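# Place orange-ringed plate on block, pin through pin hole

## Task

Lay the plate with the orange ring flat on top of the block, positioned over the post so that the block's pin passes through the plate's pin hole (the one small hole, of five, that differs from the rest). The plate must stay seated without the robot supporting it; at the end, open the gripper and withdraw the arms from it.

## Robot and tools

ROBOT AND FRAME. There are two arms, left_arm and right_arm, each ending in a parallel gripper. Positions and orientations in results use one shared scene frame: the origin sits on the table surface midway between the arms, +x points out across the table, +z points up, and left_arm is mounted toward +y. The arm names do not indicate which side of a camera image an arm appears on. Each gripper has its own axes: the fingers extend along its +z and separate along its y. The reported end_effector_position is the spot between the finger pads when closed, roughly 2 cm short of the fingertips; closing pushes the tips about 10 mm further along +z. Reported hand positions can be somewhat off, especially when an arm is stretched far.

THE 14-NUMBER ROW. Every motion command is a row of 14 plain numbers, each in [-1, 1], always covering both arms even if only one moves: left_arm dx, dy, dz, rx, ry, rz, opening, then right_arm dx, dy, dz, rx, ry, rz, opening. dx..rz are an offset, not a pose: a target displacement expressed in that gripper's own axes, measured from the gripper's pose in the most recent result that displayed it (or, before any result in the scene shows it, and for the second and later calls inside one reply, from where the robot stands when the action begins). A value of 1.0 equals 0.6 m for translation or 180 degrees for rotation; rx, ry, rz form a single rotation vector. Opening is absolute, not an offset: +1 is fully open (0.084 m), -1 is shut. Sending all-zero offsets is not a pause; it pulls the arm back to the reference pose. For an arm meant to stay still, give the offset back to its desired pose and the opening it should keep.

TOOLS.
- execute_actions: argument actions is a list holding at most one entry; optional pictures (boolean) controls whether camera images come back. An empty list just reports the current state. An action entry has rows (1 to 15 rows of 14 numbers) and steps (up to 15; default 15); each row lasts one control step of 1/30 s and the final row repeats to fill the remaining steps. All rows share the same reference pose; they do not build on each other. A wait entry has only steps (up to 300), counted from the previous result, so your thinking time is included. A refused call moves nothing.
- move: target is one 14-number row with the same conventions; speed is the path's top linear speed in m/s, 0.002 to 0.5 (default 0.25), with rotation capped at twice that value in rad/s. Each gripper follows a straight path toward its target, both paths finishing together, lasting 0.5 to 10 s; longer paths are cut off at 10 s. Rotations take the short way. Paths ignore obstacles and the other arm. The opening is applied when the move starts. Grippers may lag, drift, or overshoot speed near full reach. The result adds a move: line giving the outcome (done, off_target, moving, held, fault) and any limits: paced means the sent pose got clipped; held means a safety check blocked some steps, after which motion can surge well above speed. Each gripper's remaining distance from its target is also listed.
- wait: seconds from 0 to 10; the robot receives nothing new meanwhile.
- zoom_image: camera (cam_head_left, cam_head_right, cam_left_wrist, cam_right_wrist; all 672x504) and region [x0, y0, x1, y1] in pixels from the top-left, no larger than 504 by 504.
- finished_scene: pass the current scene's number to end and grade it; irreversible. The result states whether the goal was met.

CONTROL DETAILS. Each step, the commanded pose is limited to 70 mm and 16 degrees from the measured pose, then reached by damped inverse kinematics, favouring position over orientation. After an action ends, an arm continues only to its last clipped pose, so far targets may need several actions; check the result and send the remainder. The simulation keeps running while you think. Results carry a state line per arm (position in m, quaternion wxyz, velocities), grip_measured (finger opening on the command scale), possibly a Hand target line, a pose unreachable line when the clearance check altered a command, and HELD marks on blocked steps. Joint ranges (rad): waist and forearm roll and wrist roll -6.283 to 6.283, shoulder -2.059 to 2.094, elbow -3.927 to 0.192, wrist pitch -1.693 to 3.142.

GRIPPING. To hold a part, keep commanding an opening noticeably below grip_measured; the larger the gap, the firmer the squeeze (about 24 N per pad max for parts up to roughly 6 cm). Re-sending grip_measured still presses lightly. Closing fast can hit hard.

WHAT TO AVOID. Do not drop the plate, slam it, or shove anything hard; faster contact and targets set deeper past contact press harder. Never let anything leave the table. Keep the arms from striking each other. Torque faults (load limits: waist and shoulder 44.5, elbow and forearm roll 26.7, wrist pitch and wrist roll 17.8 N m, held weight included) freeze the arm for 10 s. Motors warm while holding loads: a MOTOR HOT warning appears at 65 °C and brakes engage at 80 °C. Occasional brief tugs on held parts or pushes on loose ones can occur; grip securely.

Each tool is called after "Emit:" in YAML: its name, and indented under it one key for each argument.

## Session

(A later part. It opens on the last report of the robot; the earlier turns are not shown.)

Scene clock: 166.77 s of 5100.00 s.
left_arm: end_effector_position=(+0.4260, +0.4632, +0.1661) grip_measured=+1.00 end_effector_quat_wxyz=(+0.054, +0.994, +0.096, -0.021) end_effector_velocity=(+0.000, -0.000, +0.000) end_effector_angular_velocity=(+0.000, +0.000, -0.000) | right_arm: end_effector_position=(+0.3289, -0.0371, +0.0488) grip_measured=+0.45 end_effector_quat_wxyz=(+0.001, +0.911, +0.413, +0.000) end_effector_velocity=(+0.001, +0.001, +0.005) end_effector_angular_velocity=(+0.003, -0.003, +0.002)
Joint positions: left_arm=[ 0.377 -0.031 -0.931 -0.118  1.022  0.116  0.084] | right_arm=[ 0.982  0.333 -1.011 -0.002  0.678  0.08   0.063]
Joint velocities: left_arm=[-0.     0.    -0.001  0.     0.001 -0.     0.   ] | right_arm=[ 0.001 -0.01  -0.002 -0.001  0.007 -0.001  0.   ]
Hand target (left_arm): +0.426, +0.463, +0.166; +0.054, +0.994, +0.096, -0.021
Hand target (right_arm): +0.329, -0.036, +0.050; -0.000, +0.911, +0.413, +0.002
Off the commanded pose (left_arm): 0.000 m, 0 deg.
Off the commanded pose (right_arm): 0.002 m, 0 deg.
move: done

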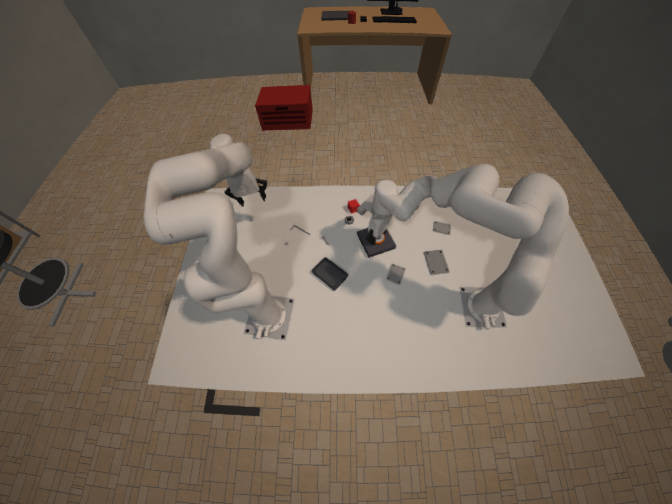

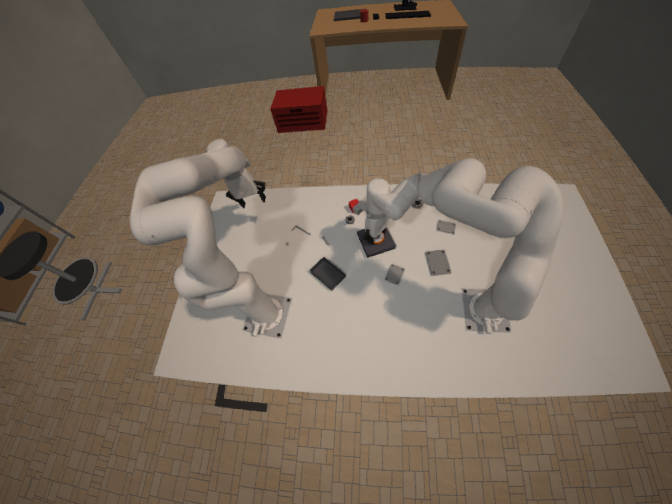

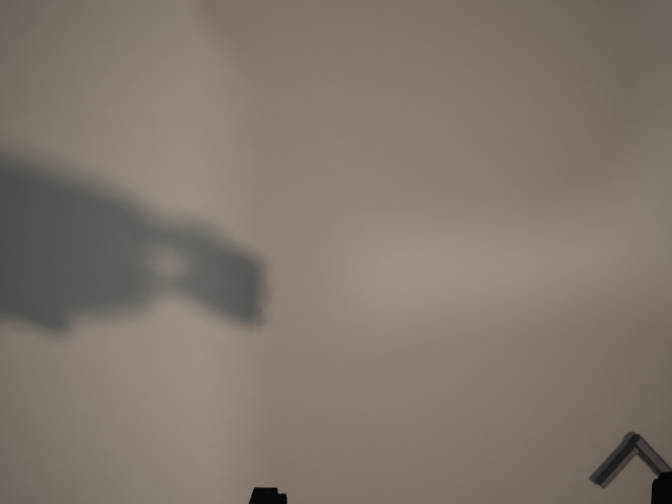

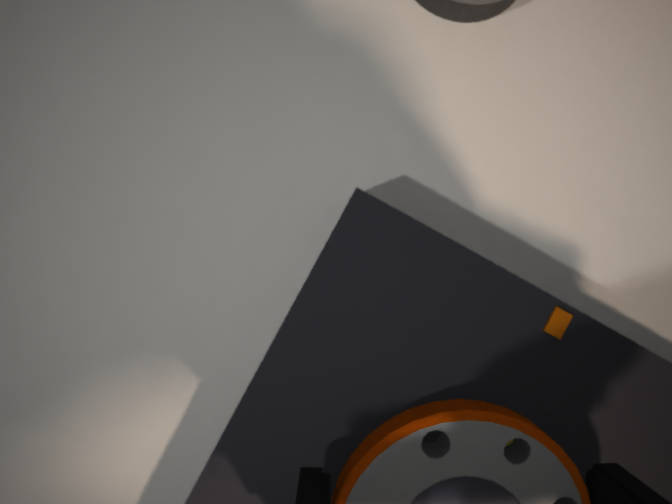

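Emit:
execute_actions:
  actions: []

Emit:
zoom_image:
  camera: "cam_right_wrist"
  region: [380, 380, 620, 504]

Scene clock: 176.93 s of 5100.00 s.
left_arm: end_effector_position=(+0.4260, +0.4632, +0.1661) grip_measured=+1.00 end_effector_quat_wxyz=(+0.054, +0.994, +0.096, -0.021) end_effector_velocity=(-0.000, +0.000, -0.000) end_effector_angular_velocity=(-0.000, +0.001, -0.001) | right_arm: end_effector_position=(+0.3293, -0.0363, +0.0500) grip_measured=+0.45 end_effector_quat_wxyz=(-0.000, +0.911, +0.413, +0.002) end_effector_velocity=(-0.001, +0.000, -0.000) end_effector_angular_velocity=(-0.000, +0.001, +0.001)
Joint positions: left_arm=[ 0.377 -0.031 -0.931 -0.118  1.022  0.116  0.084] | right_arm=[ 0.983  0.331 -1.012 -0.002  0.678  0.08   0.063]
Joint velocities: left_arm=[ 0.     0.001 -0.     0.     0.     0.001  0.   ] | right_arm=[ 0.002 -0.    -0.     0.002  0.001 -0.001 -0.   ]
Hand target (left_arm): +0.426, +0.463, +0.166; +0.054, +0.994, +0.096, -0.021
Hand target (right_arm): +0.329, -0.036, +0.050; -0.000, +0.911, +0.413, +0.002
Off the commanded pose (left_arm): 0.000 m, 0 deg.
Off the commanded pose (right_arm): 0.000 m, 0 deg.
Steps of this call (steps 1 to 90: nothing new was sent; then 7.17 s passed at rest). Readings (end_effector_position):
1: left_arm (+0.4260, +0.4632, +0.1661) | right_arm (+0.3289, -0.0370, +0.0489)
2: left_arm (+0.4260, +0.4632, +0.1661) | right_arm (+0.3289, -0.0370, +0.0491)
4: left_arm (+0.4260, +0.4632, +0.1661) | right_arm (+0.3289, -0.0370, +0.0493)
8: left_arm (+0.4260, +0.4632, +0.1661) | right_arm (+0.3290, -0.0369, +0.0495)
90: the state above

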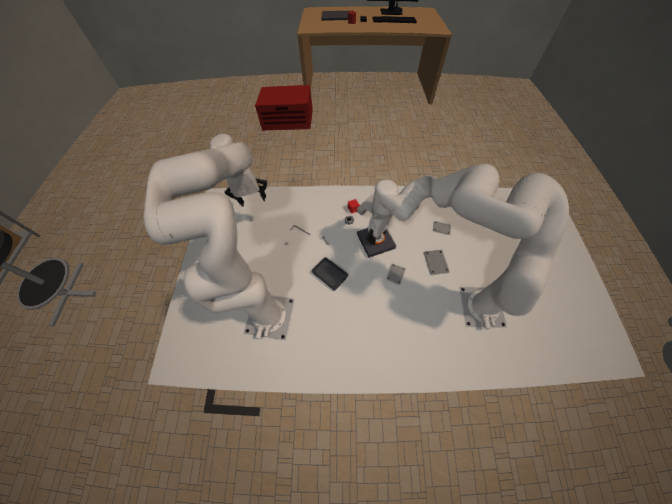

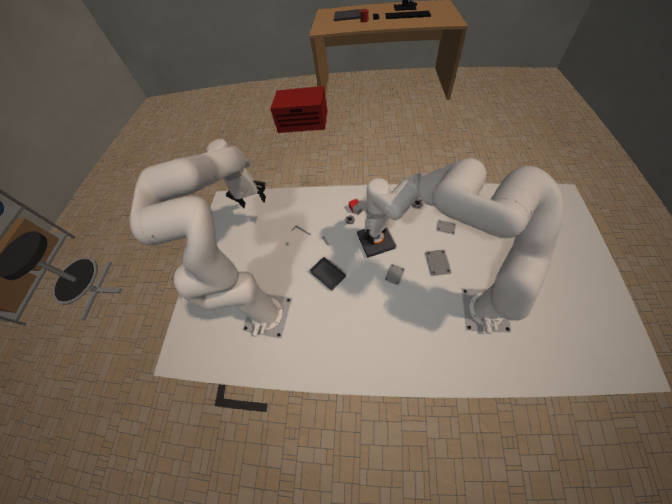

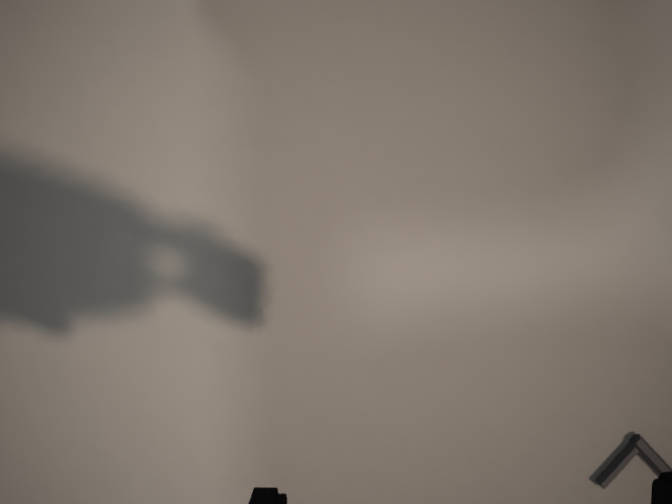

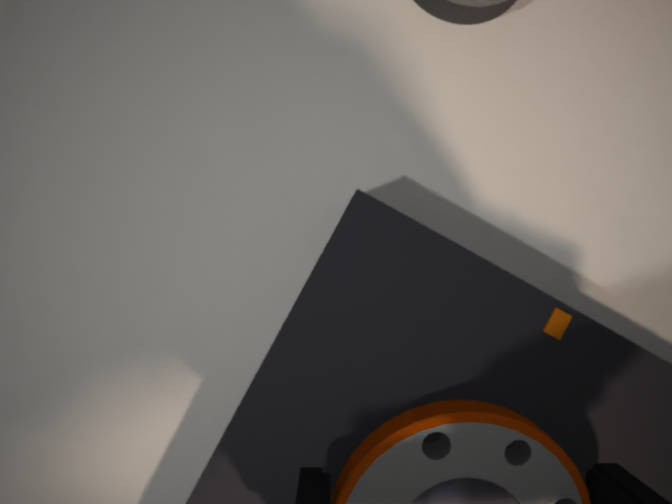

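Region (380, 380, 620, 504) of cam_right_wrist's 672x504 image, scaled by 2.100, with more detail than that image has; it fills the top 260 rows of this view, and the rest is white.

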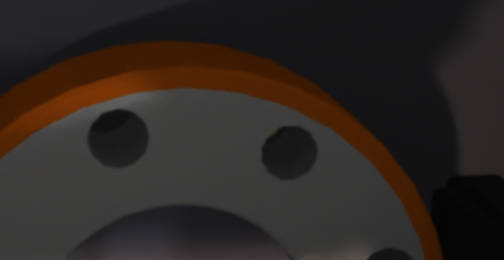

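Emit:
move:
  target: [0,0,0,0,0,0,1, 0,0,0.0038,0,0,0,-0.3]
  speed: 0.004

Emit:
move:
  target: [0,0,0,0,0,0,1, 0,0,0,0,0,0,0.8]
  speed: 0.004

Emit:
move:
  target: [0,0,0,0,0,0,1, 0,0,-0.04,0,0,0,0.8]
  speed: 0.05

Emit:
move:
  target: [0,0,0,0,0,0,1, -0.0787,0.0680,0,0,0,0,0.8]
  speed: 0.1

Emit:
zoom_image:
  camera: "cam_right_wrist"
  region: [150, 100, 510, 460]

Scene clock: 181.90 s of 5100.00 s.
left_arm: end_effector_position=(+0.4260, +0.4632, +0.1661) grip_measured=+1.00 end_effector_quat_wxyz=(+0.054, +0.994, +0.096, -0.021) end_effector_velocity=(+0.000, +0.000, +0.000) end_effector_angular_velocity=(+0.000, -0.001, -0.000) | right_arm: end_effector_position=(+0.3293, -0.0363, +0.0475) grip_measured=+0.45 end_effector_quat_wxyz=(-0.000, +0.911, +0.413, +0.001) end_effector_velocity=(+0.001, +0.001, +0.002) end_effector_angular_velocity=(+0.003, -0.002, +0.000)
Joint positions: left_arm=[ 0.377 -0.031 -0.931 -0.118  1.022  0.116  0.084] | right_arm=[ 0.983  0.336 -1.011 -0.002  0.672  0.08   0.063]
Joint velocities: left_arm=[ 0.001  0.    -0.001 -0.    -0.001  0.001 -0.   ] | right_arm=[-0.    -0.002 -0.002 -0.     0.     0.    -0.   ]
Hand target (left_arm): +0.426, +0.463, +0.166; +0.054, +0.994, +0.096, -0.021
Hand target (right_arm): +0.329, -0.036, +0.048; -0.000, +0.911, +0.413, +0.002
Off the commanded pose (left_arm): 0.000 m, 0 deg.
Off the commanded pose (right_arm): 0.000 m, 0 deg.
After step 110, 0.50 s passed at rest.
move: done

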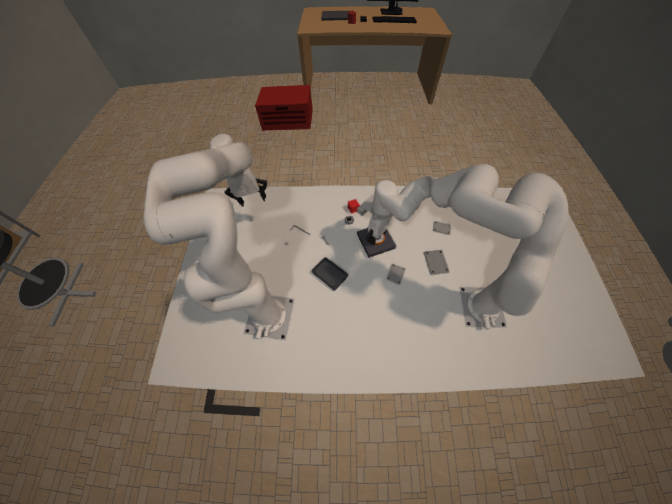

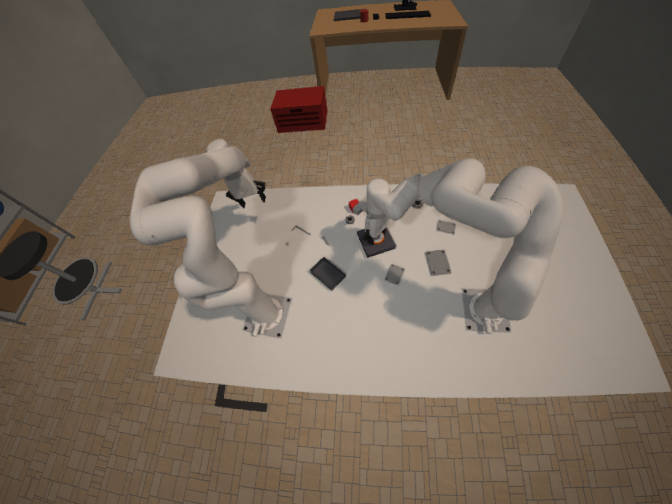

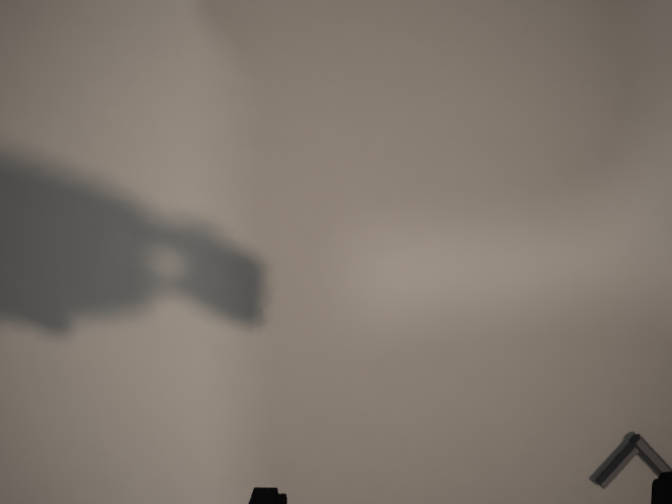

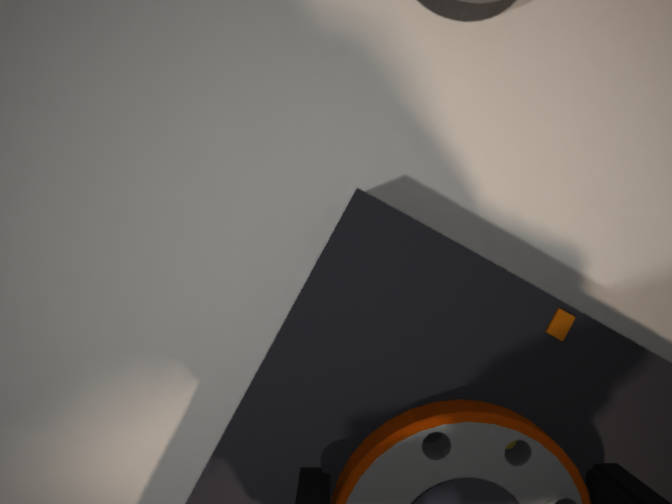

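Scene clock: 182.40 s of 5100.00 s.
left_arm: end_effector_position=(+0.4260, +0.4632, +0.1661) grip_measured=+1.00 end_effector_quat_wxyz=(+0.054, +0.994, +0.096, -0.021) end_effector_velocity=(-0.000, +0.000, -0.001) end_effector_angular_velocity=(-0.000, +0.001, -0.000) | right_arm: end_effector_position=(+0.3295, -0.0361, +0.0477) grip_measured=+0.80 end_effector_quat_wxyz=(-0.000, +0.911, +0.413, +0.002) end_effector_velocity=(-0.001, -0.001, -0.001) end_effector_angular_velocity=(-0.003, +0.004, -0.003)
Joint positions: left_arm=[ 0.377 -0.031 -0.931 -0.118  1.022  0.116  0.084] | right_arm=[ 0.983  0.336 -1.011 -0.002  0.672  0.08   0.077]
Joint velocities: left_arm=[ 0.001  0.001  0.    -0.    -0.     0.001 -0.   ] | right_arm=[-0.    -0.     0.002  0.002  0.002  0.001 -0.   ]
Hand target (left_arm): +0.426, +0.463, +0.166; +0.054, +0.994, +0.096, -0.021
Hand target (right_arm): +0.329, -0.036, +0.048; -0.000, +0.911, +0.413, +0.001
Off the commanded pose (left_arm): 0.000 m, 0 deg.
Off the commanded pose (right_arm): 0.000 m, 0 deg.
move: done

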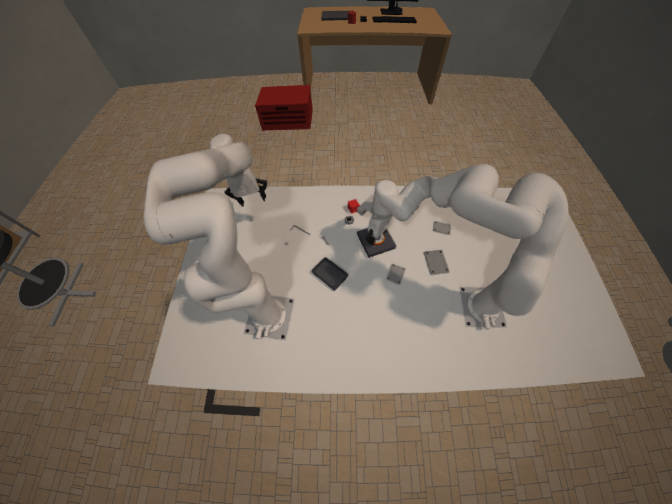

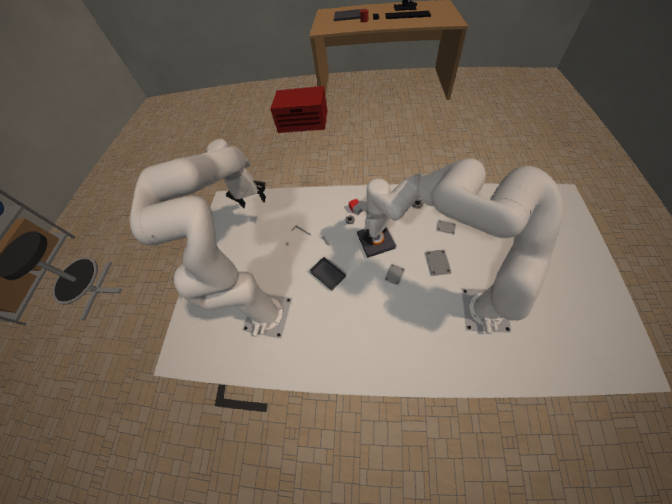

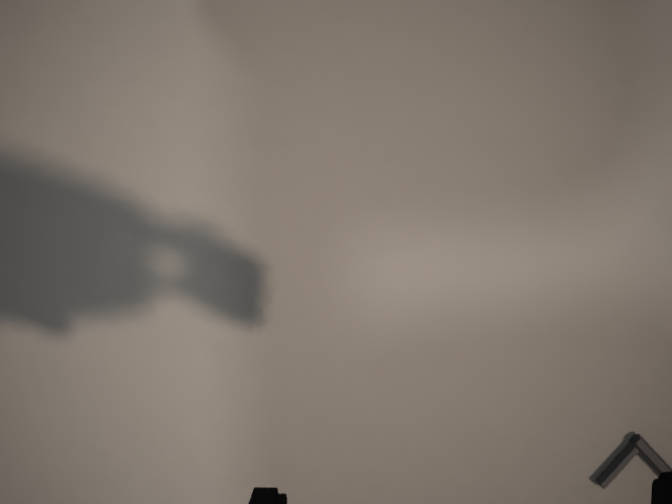

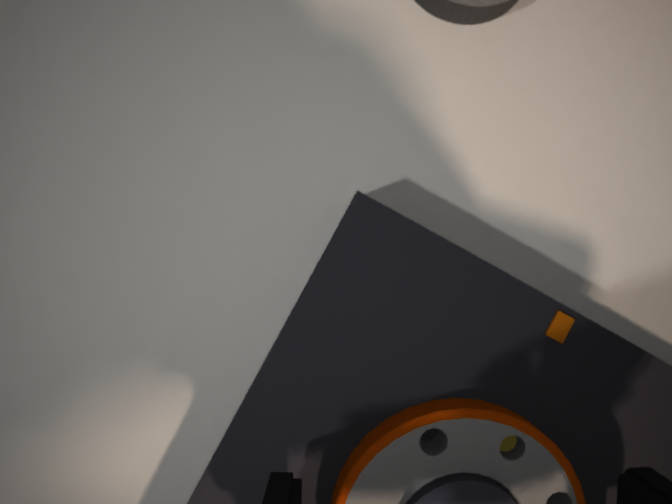

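Scene clock: 183.17 s of 5100.00 s.
left_arm: end_effector_position=(+0.4260, +0.4632, +0.1661) grip_measured=+1.00 end_effector_quat_wxyz=(+0.054, +0.994, +0.096, -0.021) end_effector_velocity=(-0.000, +0.000, -0.001) end_effector_angular_velocity=(-0.001, +0.002, +0.001) | right_arm: end_effector_position=(+0.3294, -0.0363, +0.0713) grip_measured=+0.80 end_effector_quat_wxyz=(-0.000, +0.911, +0.413, +0.002) end_effector_velocity=(-0.001, -0.002, -0.000) end_effector_angular_velocity=(-0.005, +0.005, -0.001)
Joint positions: left_arm=[ 0.377 -0.031 -0.931 -0.118  1.022  0.116  0.084] | right_arm=[ 0.983  0.287 -1.021 -0.002  0.732  0.08   0.077]
Joint velocities: left_arm=[ 0.     0.002 -0.    -0.     0.    -0.    -0.   ] | right_arm=[ 0.    -0.002  0.001  0.001  0.008  0.     0.   ]
Hand target (left_arm): +0.426, +0.463, +0.166; +0.054, +0.994, +0.096, -0.021
Hand target (right_arm): +0.329, -0.036, +0.072; -0.000, +0.911, +0.413, +0.002
Off the commanded pose (left_arm): 0.000 m, 0 deg.
Off the commanded pose (right_arm): 0.000 m, 0 deg.
move: done

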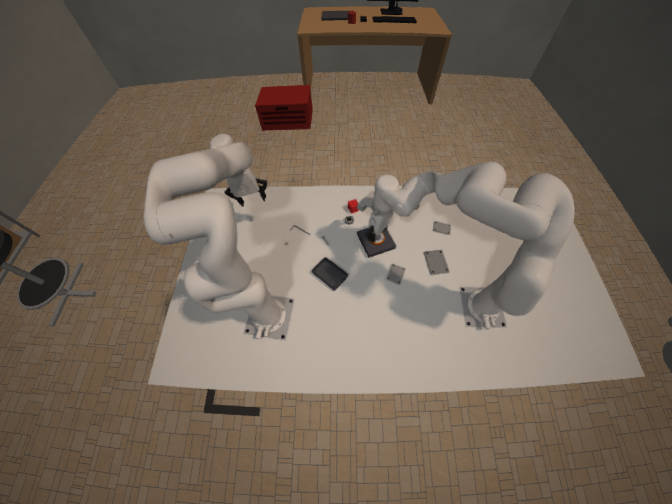

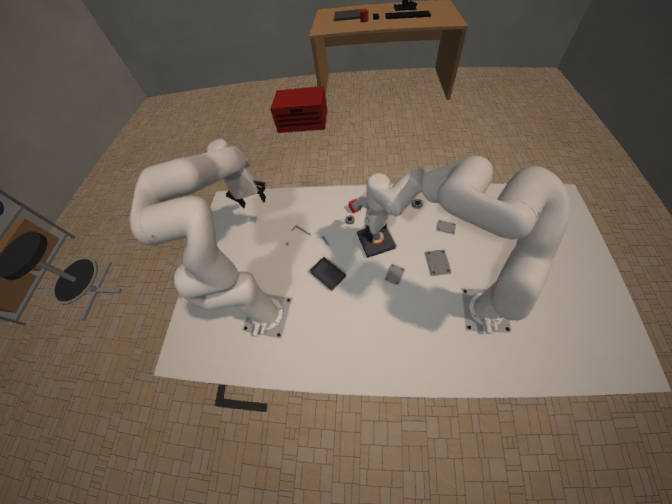

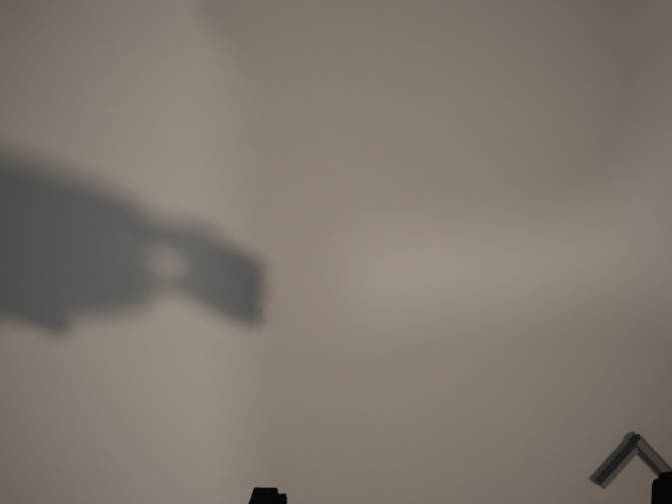

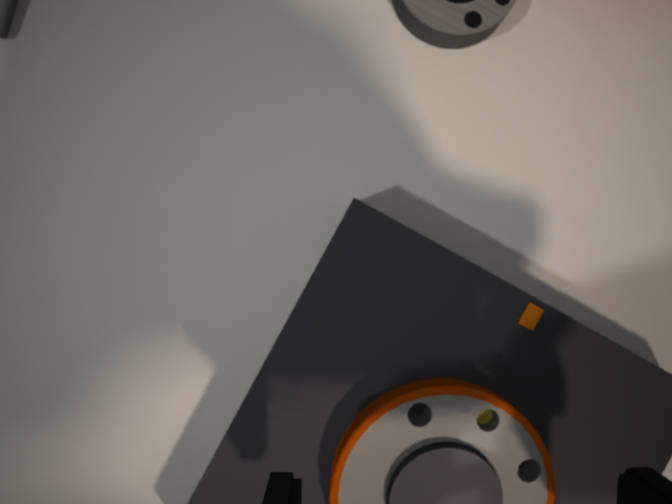

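Scene clock: 184.17 s of 5100.00 s.
left_arm: end_effector_position=(+0.4260, +0.4632, +0.1661) grip_measured=+1.00 end_effector_quat_wxyz=(+0.054, +0.994, +0.096, -0.021) end_effector_velocity=(+0.000, -0.001, +0.000) end_effector_angular_velocity=(-0.003, -0.001, +0.001) | right_arm: end_effector_position=(+0.3288, -0.0983, +0.0712) grip_measured=+0.80 end_effector_quat_wxyz=(-0.000, +0.911, +0.413, +0.002) end_effector_velocity=(+0.000, -0.003, -0.000) end_effector_angular_velocity=(+0.000, +0.000, -0.001)
Joint positions: left_arm=[ 0.377 -0.031 -0.931 -0.118  1.022  0.116  0.084] | right_arm=[ 0.9    0.148 -0.827 -0.002  0.676 -0.003  0.077]
Joint velocities: left_arm=[-0.    -0.001  0.    -0.004  0.001  0.001  0.   ] | right_arm=[-0.004 -0.005  0.008  0.001 -0.002 -0.004 -0.   ]
Hand target (left_arm): +0.426, +0.463, +0.166; +0.054, +0.994, +0.096, -0.021
Hand target (right_arm): +0.329, -0.099, +0.071; -0.000, +0.911, +0.413, +0.002
Off the commanded pose (left_arm): 0.000 m, 0 deg.
Off the commanded pose (right_arm): 0.000 m, 0 deg.
move: done

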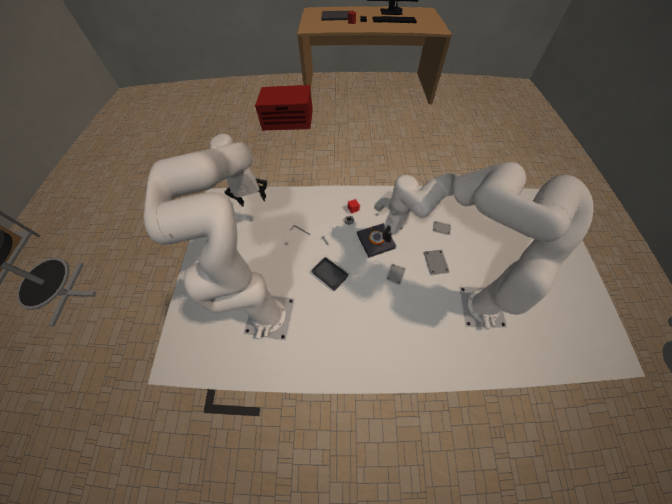

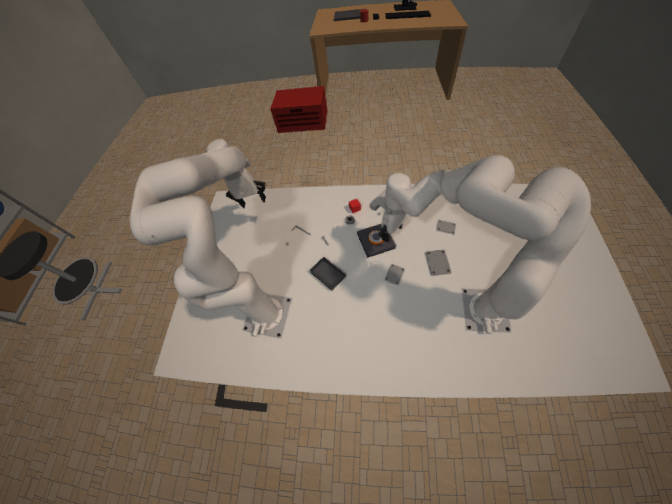

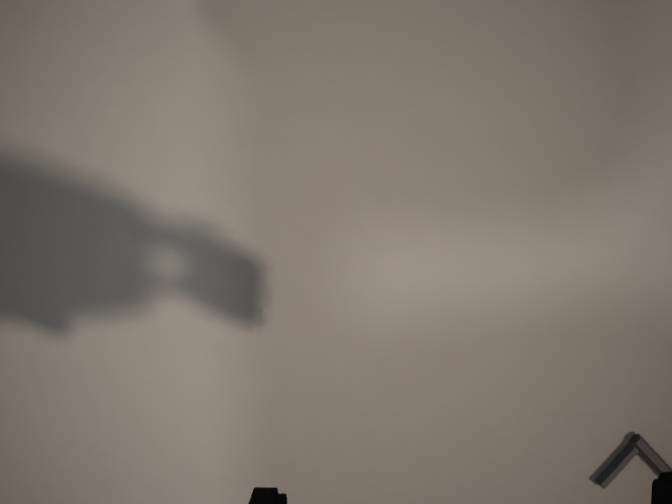

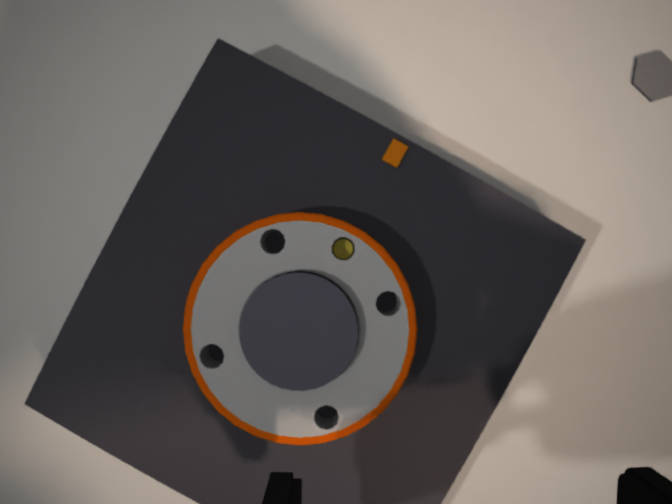

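Region (150, 100, 510, 460) of cam_right_wrist's 672x504 image, scaled by 1.400, with more detail than that image has.

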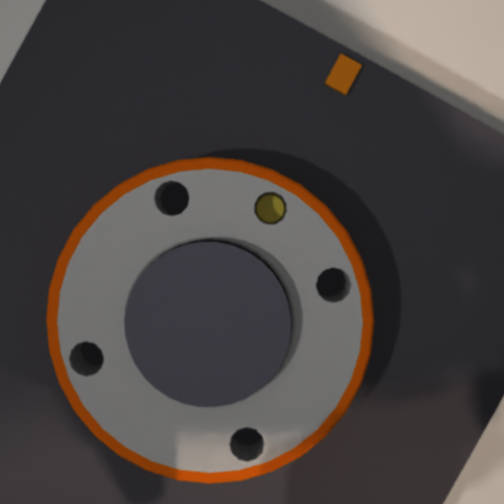

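Emit:
zoom_image:
  camera: "cam_head_left"
  region: [340, 210, 410, 262]

Emit:
zoom_image:
  camera: "cam_right_wrist"
  region: [300, 210, 440, 350]

Region (340, 210, 410, 262) of cam_head_left's 672x504 image, scaled by 7.200, with more detail than that image has; it fills the top 374 rows of this view, and the rest is white.

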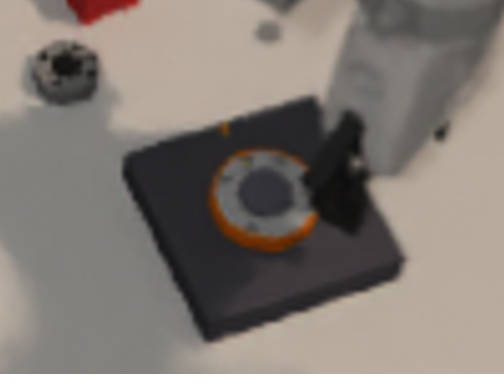

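Region (300, 210, 440, 350) of cam_right_wrist's 672x504 image, scaled by 3.600, with more detail than that image has.

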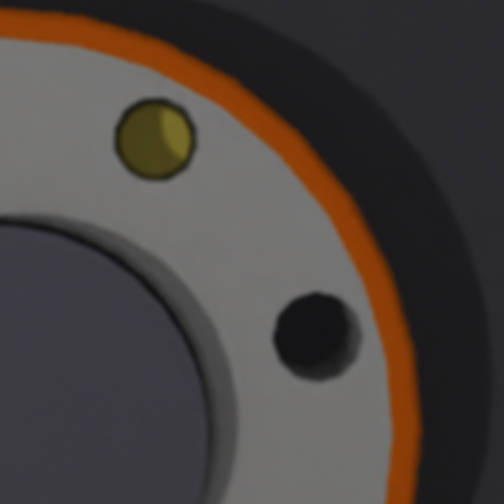

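Emit:
move:
  target: [0,0,0,0,0,0,1, -0.095,0.07,0,0,0,0,1]
  speed: 0.12

Emit:
zoom_image:
  camera: "cam_right_wrist"
  region: [20, 0, 300, 280]

Scene clock: 219.63 s of 5100.00 s.
left_arm: end_effector_position=(+0.4260, +0.4632, +0.1661) grip_measured=+1.00 end_effector_quat_wxyz=(+0.054, +0.994, +0.096, -0.021) end_effector_velocity=(+0.000, +0.000, +0.000) end_effector_angular_velocity=(+0.000, -0.001, +0.001) | right_arm: end_effector_position=(+0.3227, -0.1685, +0.0712) grip_measured=+1.00 end_effector_quat_wxyz=(-0.000, +0.911, +0.413, +0.001) end_effector_velocity=(+0.000, -0.003, -0.000) end_effector_angular_velocity=(-0.002, +0.000, -0.000)
Joint positions: left_arm=[ 0.377 -0.031 -0.931 -0.118  1.022  0.116  0.084] | right_arm=[ 0.793 -0.011 -0.624 -0.001  0.633 -0.111  0.084]
Joint velocities: left_arm=[ 0.001  0.    -0.001 -0.    -0.    -0.     0.   ] | right_arm=[-0.006 -0.005  0.006 -0.002  0.    -0.004  0.   ]
Hand target (left_arm): +0.426, +0.463, +0.166; +0.054, +0.994, +0.096, -0.021
Hand target (right_arm): +0.323, -0.169, +0.071; -0.000, +0.911, +0.413, +0.001
Off the commanded pose (left_arm): 0.000 m, 0 deg.
Off the commanded pose (right_arm): 0.000 m, 0 deg.
After step 90, 31.43 s passed at rest.
move: done

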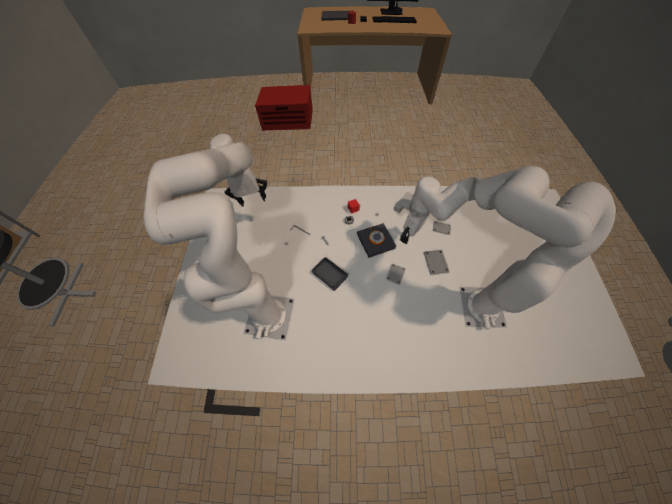

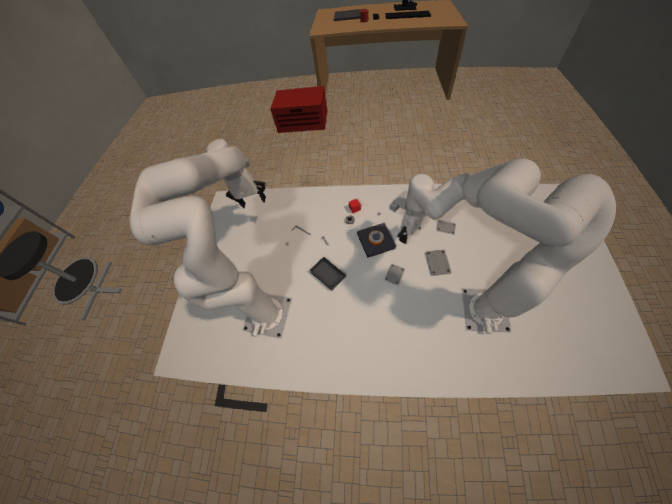

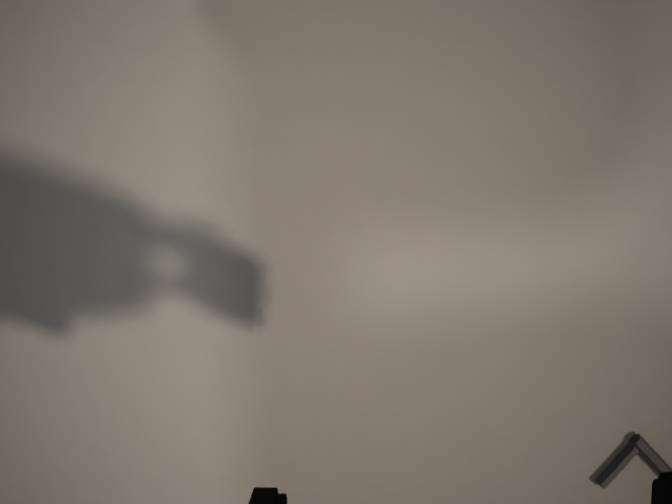

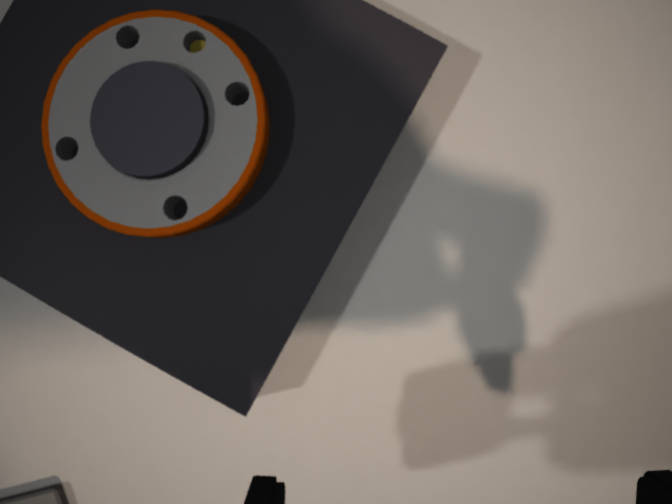

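Region (20, 0, 300, 280) of cam_right_wrist's 672x504 image, scaled by 1.800, with more detail than that image has.

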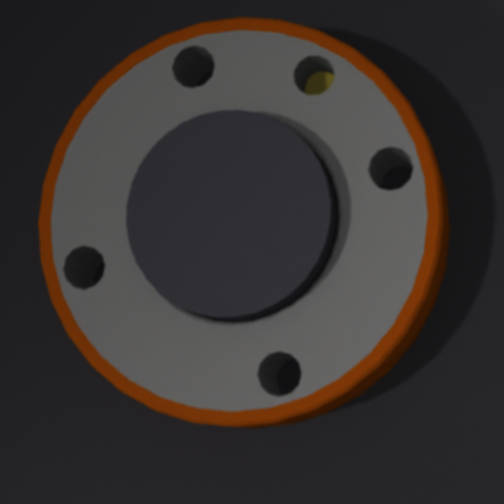

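Emit:
zoom_image:
  camera: "cam_right_wrist"
  region: [100, 10, 220, 70]

Emit:
zoom_image:
  camera: "cam_right_wrist"
  region: [150, 110, 300, 245]

Region (100, 10, 220, 70) of cam_right_wrist's 672x504 image, scaled by 4.200, with more detail than that image has.

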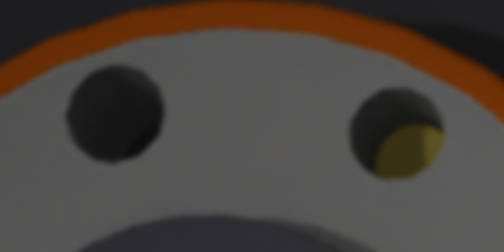

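Region (150, 110, 300, 245) of cam_right_wrist's 672x504 image, scaled by 3.360, with more detail than that image has; it fills the top 454 rows of this view, and the rest is white.

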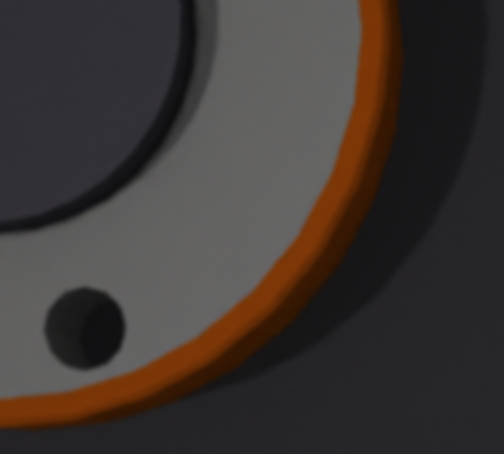

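Emit:
finished_scene:
  scene: 2

The scene is finished: the task was done.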